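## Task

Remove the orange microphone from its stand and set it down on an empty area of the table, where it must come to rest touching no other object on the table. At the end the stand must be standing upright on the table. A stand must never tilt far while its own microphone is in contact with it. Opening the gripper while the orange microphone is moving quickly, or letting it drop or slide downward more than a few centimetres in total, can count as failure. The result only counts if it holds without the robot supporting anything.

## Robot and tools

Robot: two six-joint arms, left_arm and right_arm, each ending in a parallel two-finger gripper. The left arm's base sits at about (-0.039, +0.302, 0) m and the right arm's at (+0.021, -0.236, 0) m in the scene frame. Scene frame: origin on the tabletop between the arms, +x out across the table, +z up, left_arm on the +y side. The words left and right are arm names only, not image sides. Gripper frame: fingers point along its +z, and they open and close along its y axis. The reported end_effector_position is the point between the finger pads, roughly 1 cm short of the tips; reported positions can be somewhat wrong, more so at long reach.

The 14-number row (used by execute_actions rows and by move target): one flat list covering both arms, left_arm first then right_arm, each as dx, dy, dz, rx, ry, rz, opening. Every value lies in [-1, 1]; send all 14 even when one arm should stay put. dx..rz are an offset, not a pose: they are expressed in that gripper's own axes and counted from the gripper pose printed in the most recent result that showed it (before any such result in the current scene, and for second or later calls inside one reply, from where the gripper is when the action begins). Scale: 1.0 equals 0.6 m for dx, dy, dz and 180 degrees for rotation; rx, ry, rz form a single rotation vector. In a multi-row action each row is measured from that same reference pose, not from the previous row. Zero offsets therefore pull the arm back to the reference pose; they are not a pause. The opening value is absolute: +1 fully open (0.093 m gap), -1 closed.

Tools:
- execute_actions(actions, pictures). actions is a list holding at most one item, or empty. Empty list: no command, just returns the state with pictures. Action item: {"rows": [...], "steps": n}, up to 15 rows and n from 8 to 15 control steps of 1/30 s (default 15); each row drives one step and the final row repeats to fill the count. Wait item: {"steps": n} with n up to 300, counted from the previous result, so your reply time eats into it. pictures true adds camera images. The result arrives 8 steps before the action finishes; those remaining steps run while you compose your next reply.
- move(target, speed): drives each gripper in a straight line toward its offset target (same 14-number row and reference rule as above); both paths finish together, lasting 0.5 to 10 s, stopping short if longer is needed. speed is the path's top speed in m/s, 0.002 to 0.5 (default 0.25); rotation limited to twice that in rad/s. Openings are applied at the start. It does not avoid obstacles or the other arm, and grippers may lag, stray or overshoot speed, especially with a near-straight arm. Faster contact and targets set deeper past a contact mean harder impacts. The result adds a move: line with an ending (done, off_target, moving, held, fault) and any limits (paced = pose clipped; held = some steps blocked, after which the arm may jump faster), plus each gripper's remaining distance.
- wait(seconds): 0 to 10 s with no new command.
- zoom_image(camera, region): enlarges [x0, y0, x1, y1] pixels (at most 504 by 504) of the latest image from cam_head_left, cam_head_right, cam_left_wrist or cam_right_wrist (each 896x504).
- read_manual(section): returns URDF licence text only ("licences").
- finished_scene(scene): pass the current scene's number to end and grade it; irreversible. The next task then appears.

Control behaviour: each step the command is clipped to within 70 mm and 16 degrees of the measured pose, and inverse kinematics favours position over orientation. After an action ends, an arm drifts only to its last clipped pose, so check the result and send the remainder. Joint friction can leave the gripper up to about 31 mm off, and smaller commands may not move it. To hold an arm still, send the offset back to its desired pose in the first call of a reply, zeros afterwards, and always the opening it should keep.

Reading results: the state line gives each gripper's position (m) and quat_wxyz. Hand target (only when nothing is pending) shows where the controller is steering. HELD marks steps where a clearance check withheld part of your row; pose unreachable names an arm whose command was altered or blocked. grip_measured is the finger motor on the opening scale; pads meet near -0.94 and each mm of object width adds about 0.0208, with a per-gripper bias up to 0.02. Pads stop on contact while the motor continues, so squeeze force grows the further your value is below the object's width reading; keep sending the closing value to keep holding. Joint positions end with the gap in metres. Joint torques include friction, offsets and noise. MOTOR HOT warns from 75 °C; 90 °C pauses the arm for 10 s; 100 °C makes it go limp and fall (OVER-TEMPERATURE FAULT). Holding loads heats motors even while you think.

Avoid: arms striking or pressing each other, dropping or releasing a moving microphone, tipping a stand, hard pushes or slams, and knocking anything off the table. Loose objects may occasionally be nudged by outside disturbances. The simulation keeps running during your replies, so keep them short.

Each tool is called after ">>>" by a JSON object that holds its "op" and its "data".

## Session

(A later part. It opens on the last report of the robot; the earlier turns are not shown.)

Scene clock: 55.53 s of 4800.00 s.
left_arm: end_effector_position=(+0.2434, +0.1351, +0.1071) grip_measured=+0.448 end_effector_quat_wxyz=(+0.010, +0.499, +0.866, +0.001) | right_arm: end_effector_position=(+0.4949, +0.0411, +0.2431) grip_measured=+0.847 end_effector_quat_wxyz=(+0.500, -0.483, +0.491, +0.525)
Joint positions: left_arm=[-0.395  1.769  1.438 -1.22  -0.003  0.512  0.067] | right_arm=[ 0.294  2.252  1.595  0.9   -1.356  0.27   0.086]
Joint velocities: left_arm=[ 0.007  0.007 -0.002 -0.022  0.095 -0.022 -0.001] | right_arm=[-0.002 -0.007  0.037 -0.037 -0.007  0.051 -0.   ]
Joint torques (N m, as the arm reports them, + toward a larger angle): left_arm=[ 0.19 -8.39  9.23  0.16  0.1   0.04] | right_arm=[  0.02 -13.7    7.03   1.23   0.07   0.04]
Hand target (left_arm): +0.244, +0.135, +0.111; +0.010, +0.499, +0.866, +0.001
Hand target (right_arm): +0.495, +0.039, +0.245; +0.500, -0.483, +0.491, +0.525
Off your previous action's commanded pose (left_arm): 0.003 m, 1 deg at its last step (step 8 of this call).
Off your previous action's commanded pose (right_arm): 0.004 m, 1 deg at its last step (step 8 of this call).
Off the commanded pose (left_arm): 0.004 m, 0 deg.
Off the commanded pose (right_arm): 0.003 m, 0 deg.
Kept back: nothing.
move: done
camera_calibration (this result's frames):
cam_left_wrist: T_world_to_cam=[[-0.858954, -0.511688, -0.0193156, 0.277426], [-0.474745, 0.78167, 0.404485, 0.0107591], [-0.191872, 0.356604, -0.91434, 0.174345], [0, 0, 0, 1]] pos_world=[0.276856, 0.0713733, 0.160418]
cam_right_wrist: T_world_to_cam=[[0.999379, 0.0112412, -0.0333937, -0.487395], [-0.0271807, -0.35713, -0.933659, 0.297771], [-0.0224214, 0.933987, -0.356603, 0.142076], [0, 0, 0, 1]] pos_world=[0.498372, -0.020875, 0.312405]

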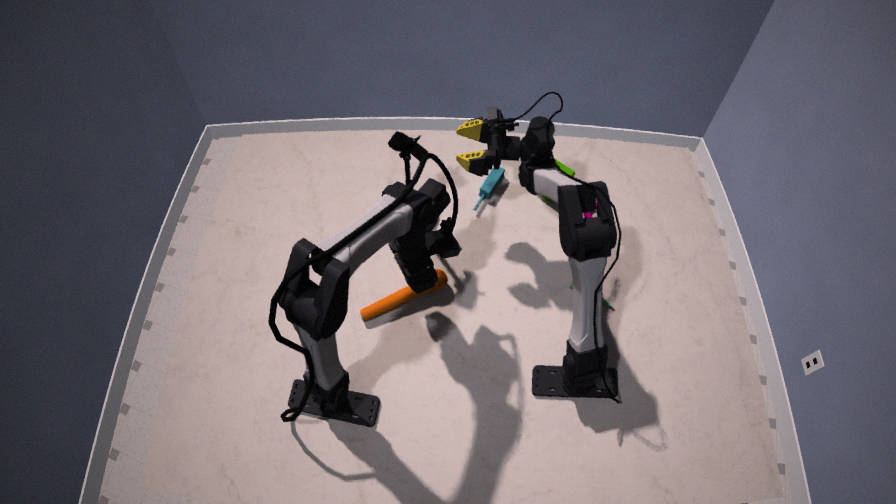

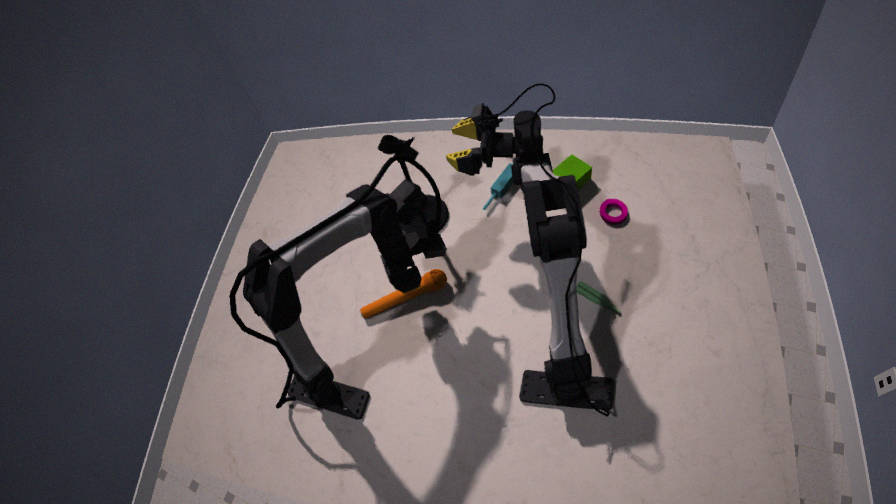

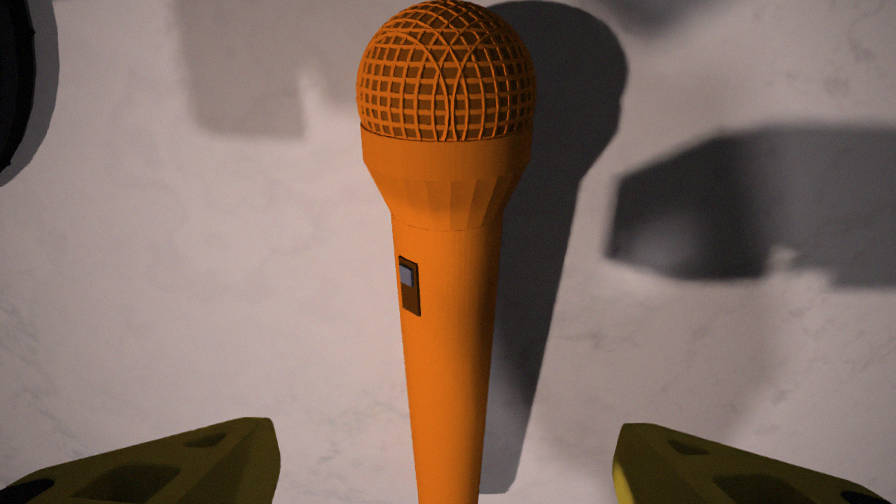

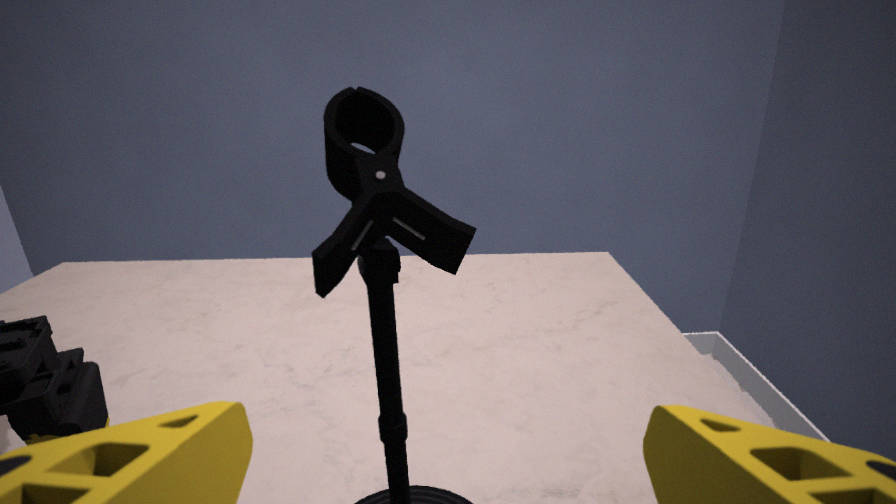

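>>> {"op": "wait", "data": {"seconds": 0.5}}

Scene clock: 56.13 s of 4800.00 s.
left_arm: end_effector_position=(+0.2431, +0.1352, +0.1071) grip_measured=+0.448 end_effector_quat_wxyz=(+0.009, +0.499, +0.866, +0.001) | right_arm: end_effector_position=(+0.4949, +0.0411, +0.2431) grip_measured=+0.847 end_effector_quat_wxyz=(+0.500, -0.483, +0.491, +0.525)
Joint positions: left_arm=[-0.395  1.769  1.438 -1.222 -0.003  0.512  0.067] | right_arm=[ 0.294  2.252  1.595  0.9   -1.356  0.27   0.086]
Joint velocities: left_arm=[ 0.007 -0.007 -0.022  0.051 -0.007  0.007 -0.001] | right_arm=[-0.017 -0.002  0.022  0.022 -0.037  0.007 -0.001]
Joint torques (N m, as the arm reports them, + toward a larger angle): left_arm=[ 0.23 -8.34  9.26  0.17  0.09  0.02] | right_arm=[ -0.3  -13.75   6.73   1.24   0.03   0.03]
Hand target (left_arm): +0.245, +0.134, +0.111; +0.011, +0.499, +0.866, +0.001
Hand target (right_arm): +0.495, +0.039, +0.245; +0.500, -0.483, +0.491, +0.525
Off the commanded pose (left_arm): 0.004 m, 0 deg.
Off the commanded pose (right_arm): 0.003 m, 0 deg.
Kept back: nothing.
Steps of this call (steps 1 to 18: nothing new was sent). Readings (end_effector_position):
1: left_arm (+0.2434, +0.1351, +0.1071) | right_arm (+0.4949, +0.0411, +0.2431)
2: left_arm (+0.2433, +0.1351, +0.1071) | right_arm (+0.4949, +0.0411, +0.2431)
4: left_arm (+0.2432, +0.1352, +0.1071) | right_arm (+0.4949, +0.0411, +0.2431)
8: left_arm (+0.2431, +0.1352, +0.1071) | right_arm (+0.4949, +0.0411, +0.2431)
18: the state above
camera_calibration (this result's frames):
cam_left_wrist: T_world_to_cam=[[-0.858973, -0.511677, -0.0187678, 0.277237], [-0.474347, 0.781434, 0.405408, 0.0103736], [-0.192772, 0.357137, -0.913943, 0.174348], [0, 0, 0, 1]] pos_world=[0.27667, 0.0714835, 0.160342]
cam_right_wrist: T_world_to_cam=[[0.999379, 0.0112412, -0.0333937, -0.487395], [-0.0271807, -0.35713, -0.933659, 0.297771], [-0.0224214, 0.933987, -0.356603, 0.142076], [0, 0, 0, 1]] pos_world=[0.498372, -0.020875, 0.312405]

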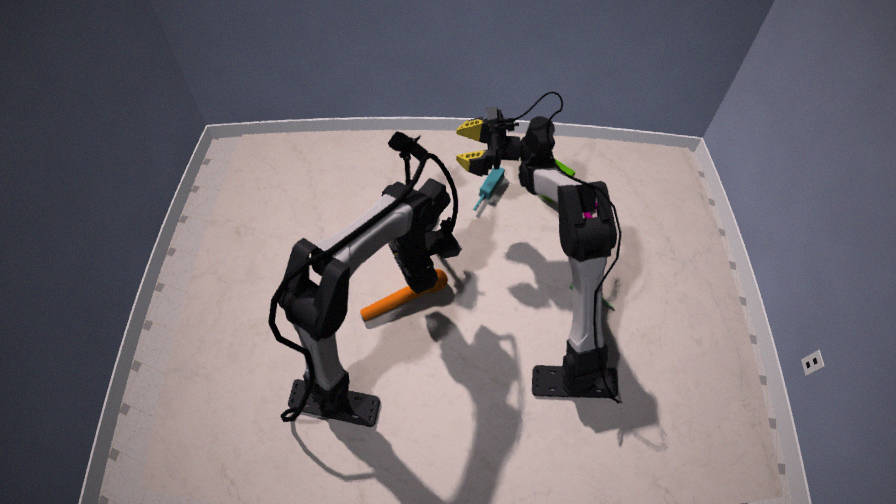

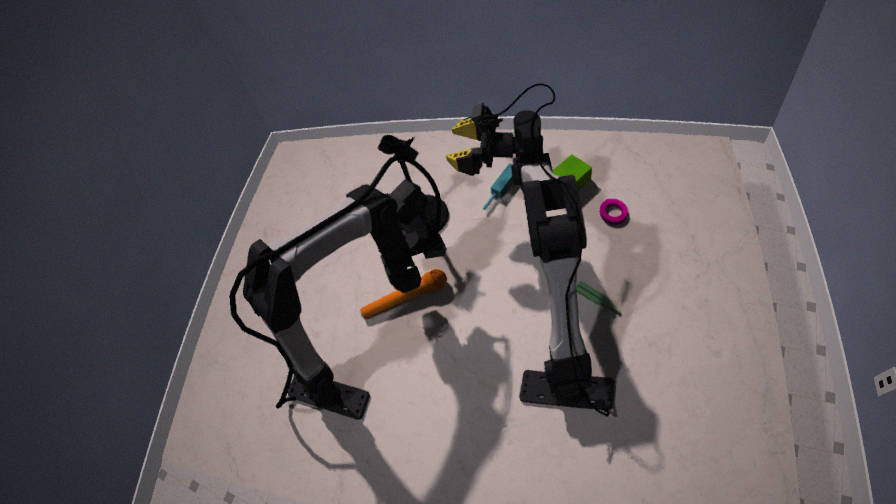

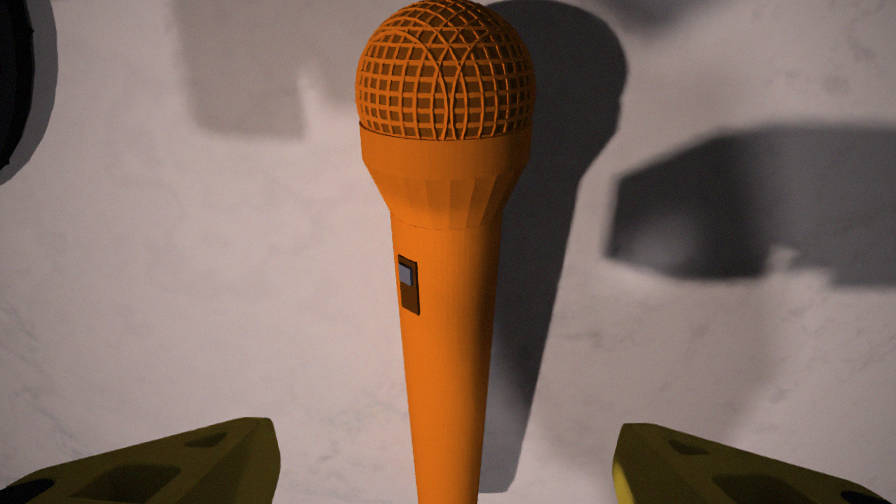

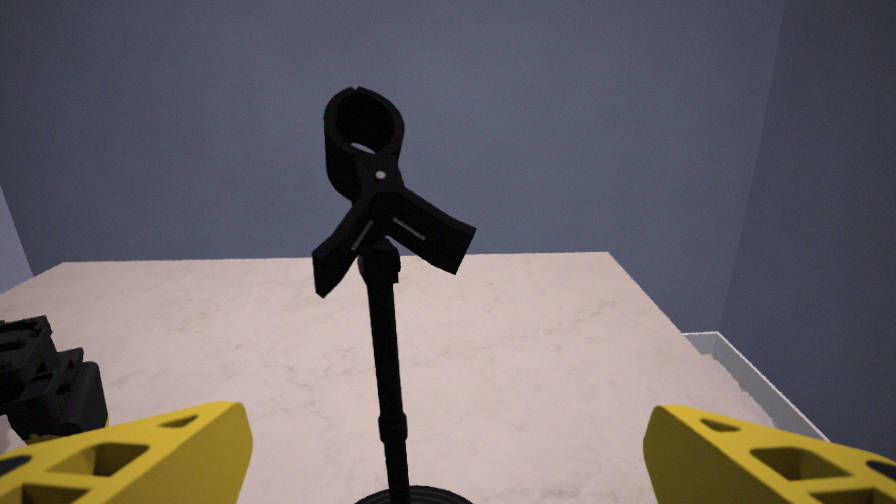

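The microphone lies still on a clear spot and the stand is upright.

>>> {"op": "finished_scene", "data": {"scene": 2}}

The scene is finished: the task was done.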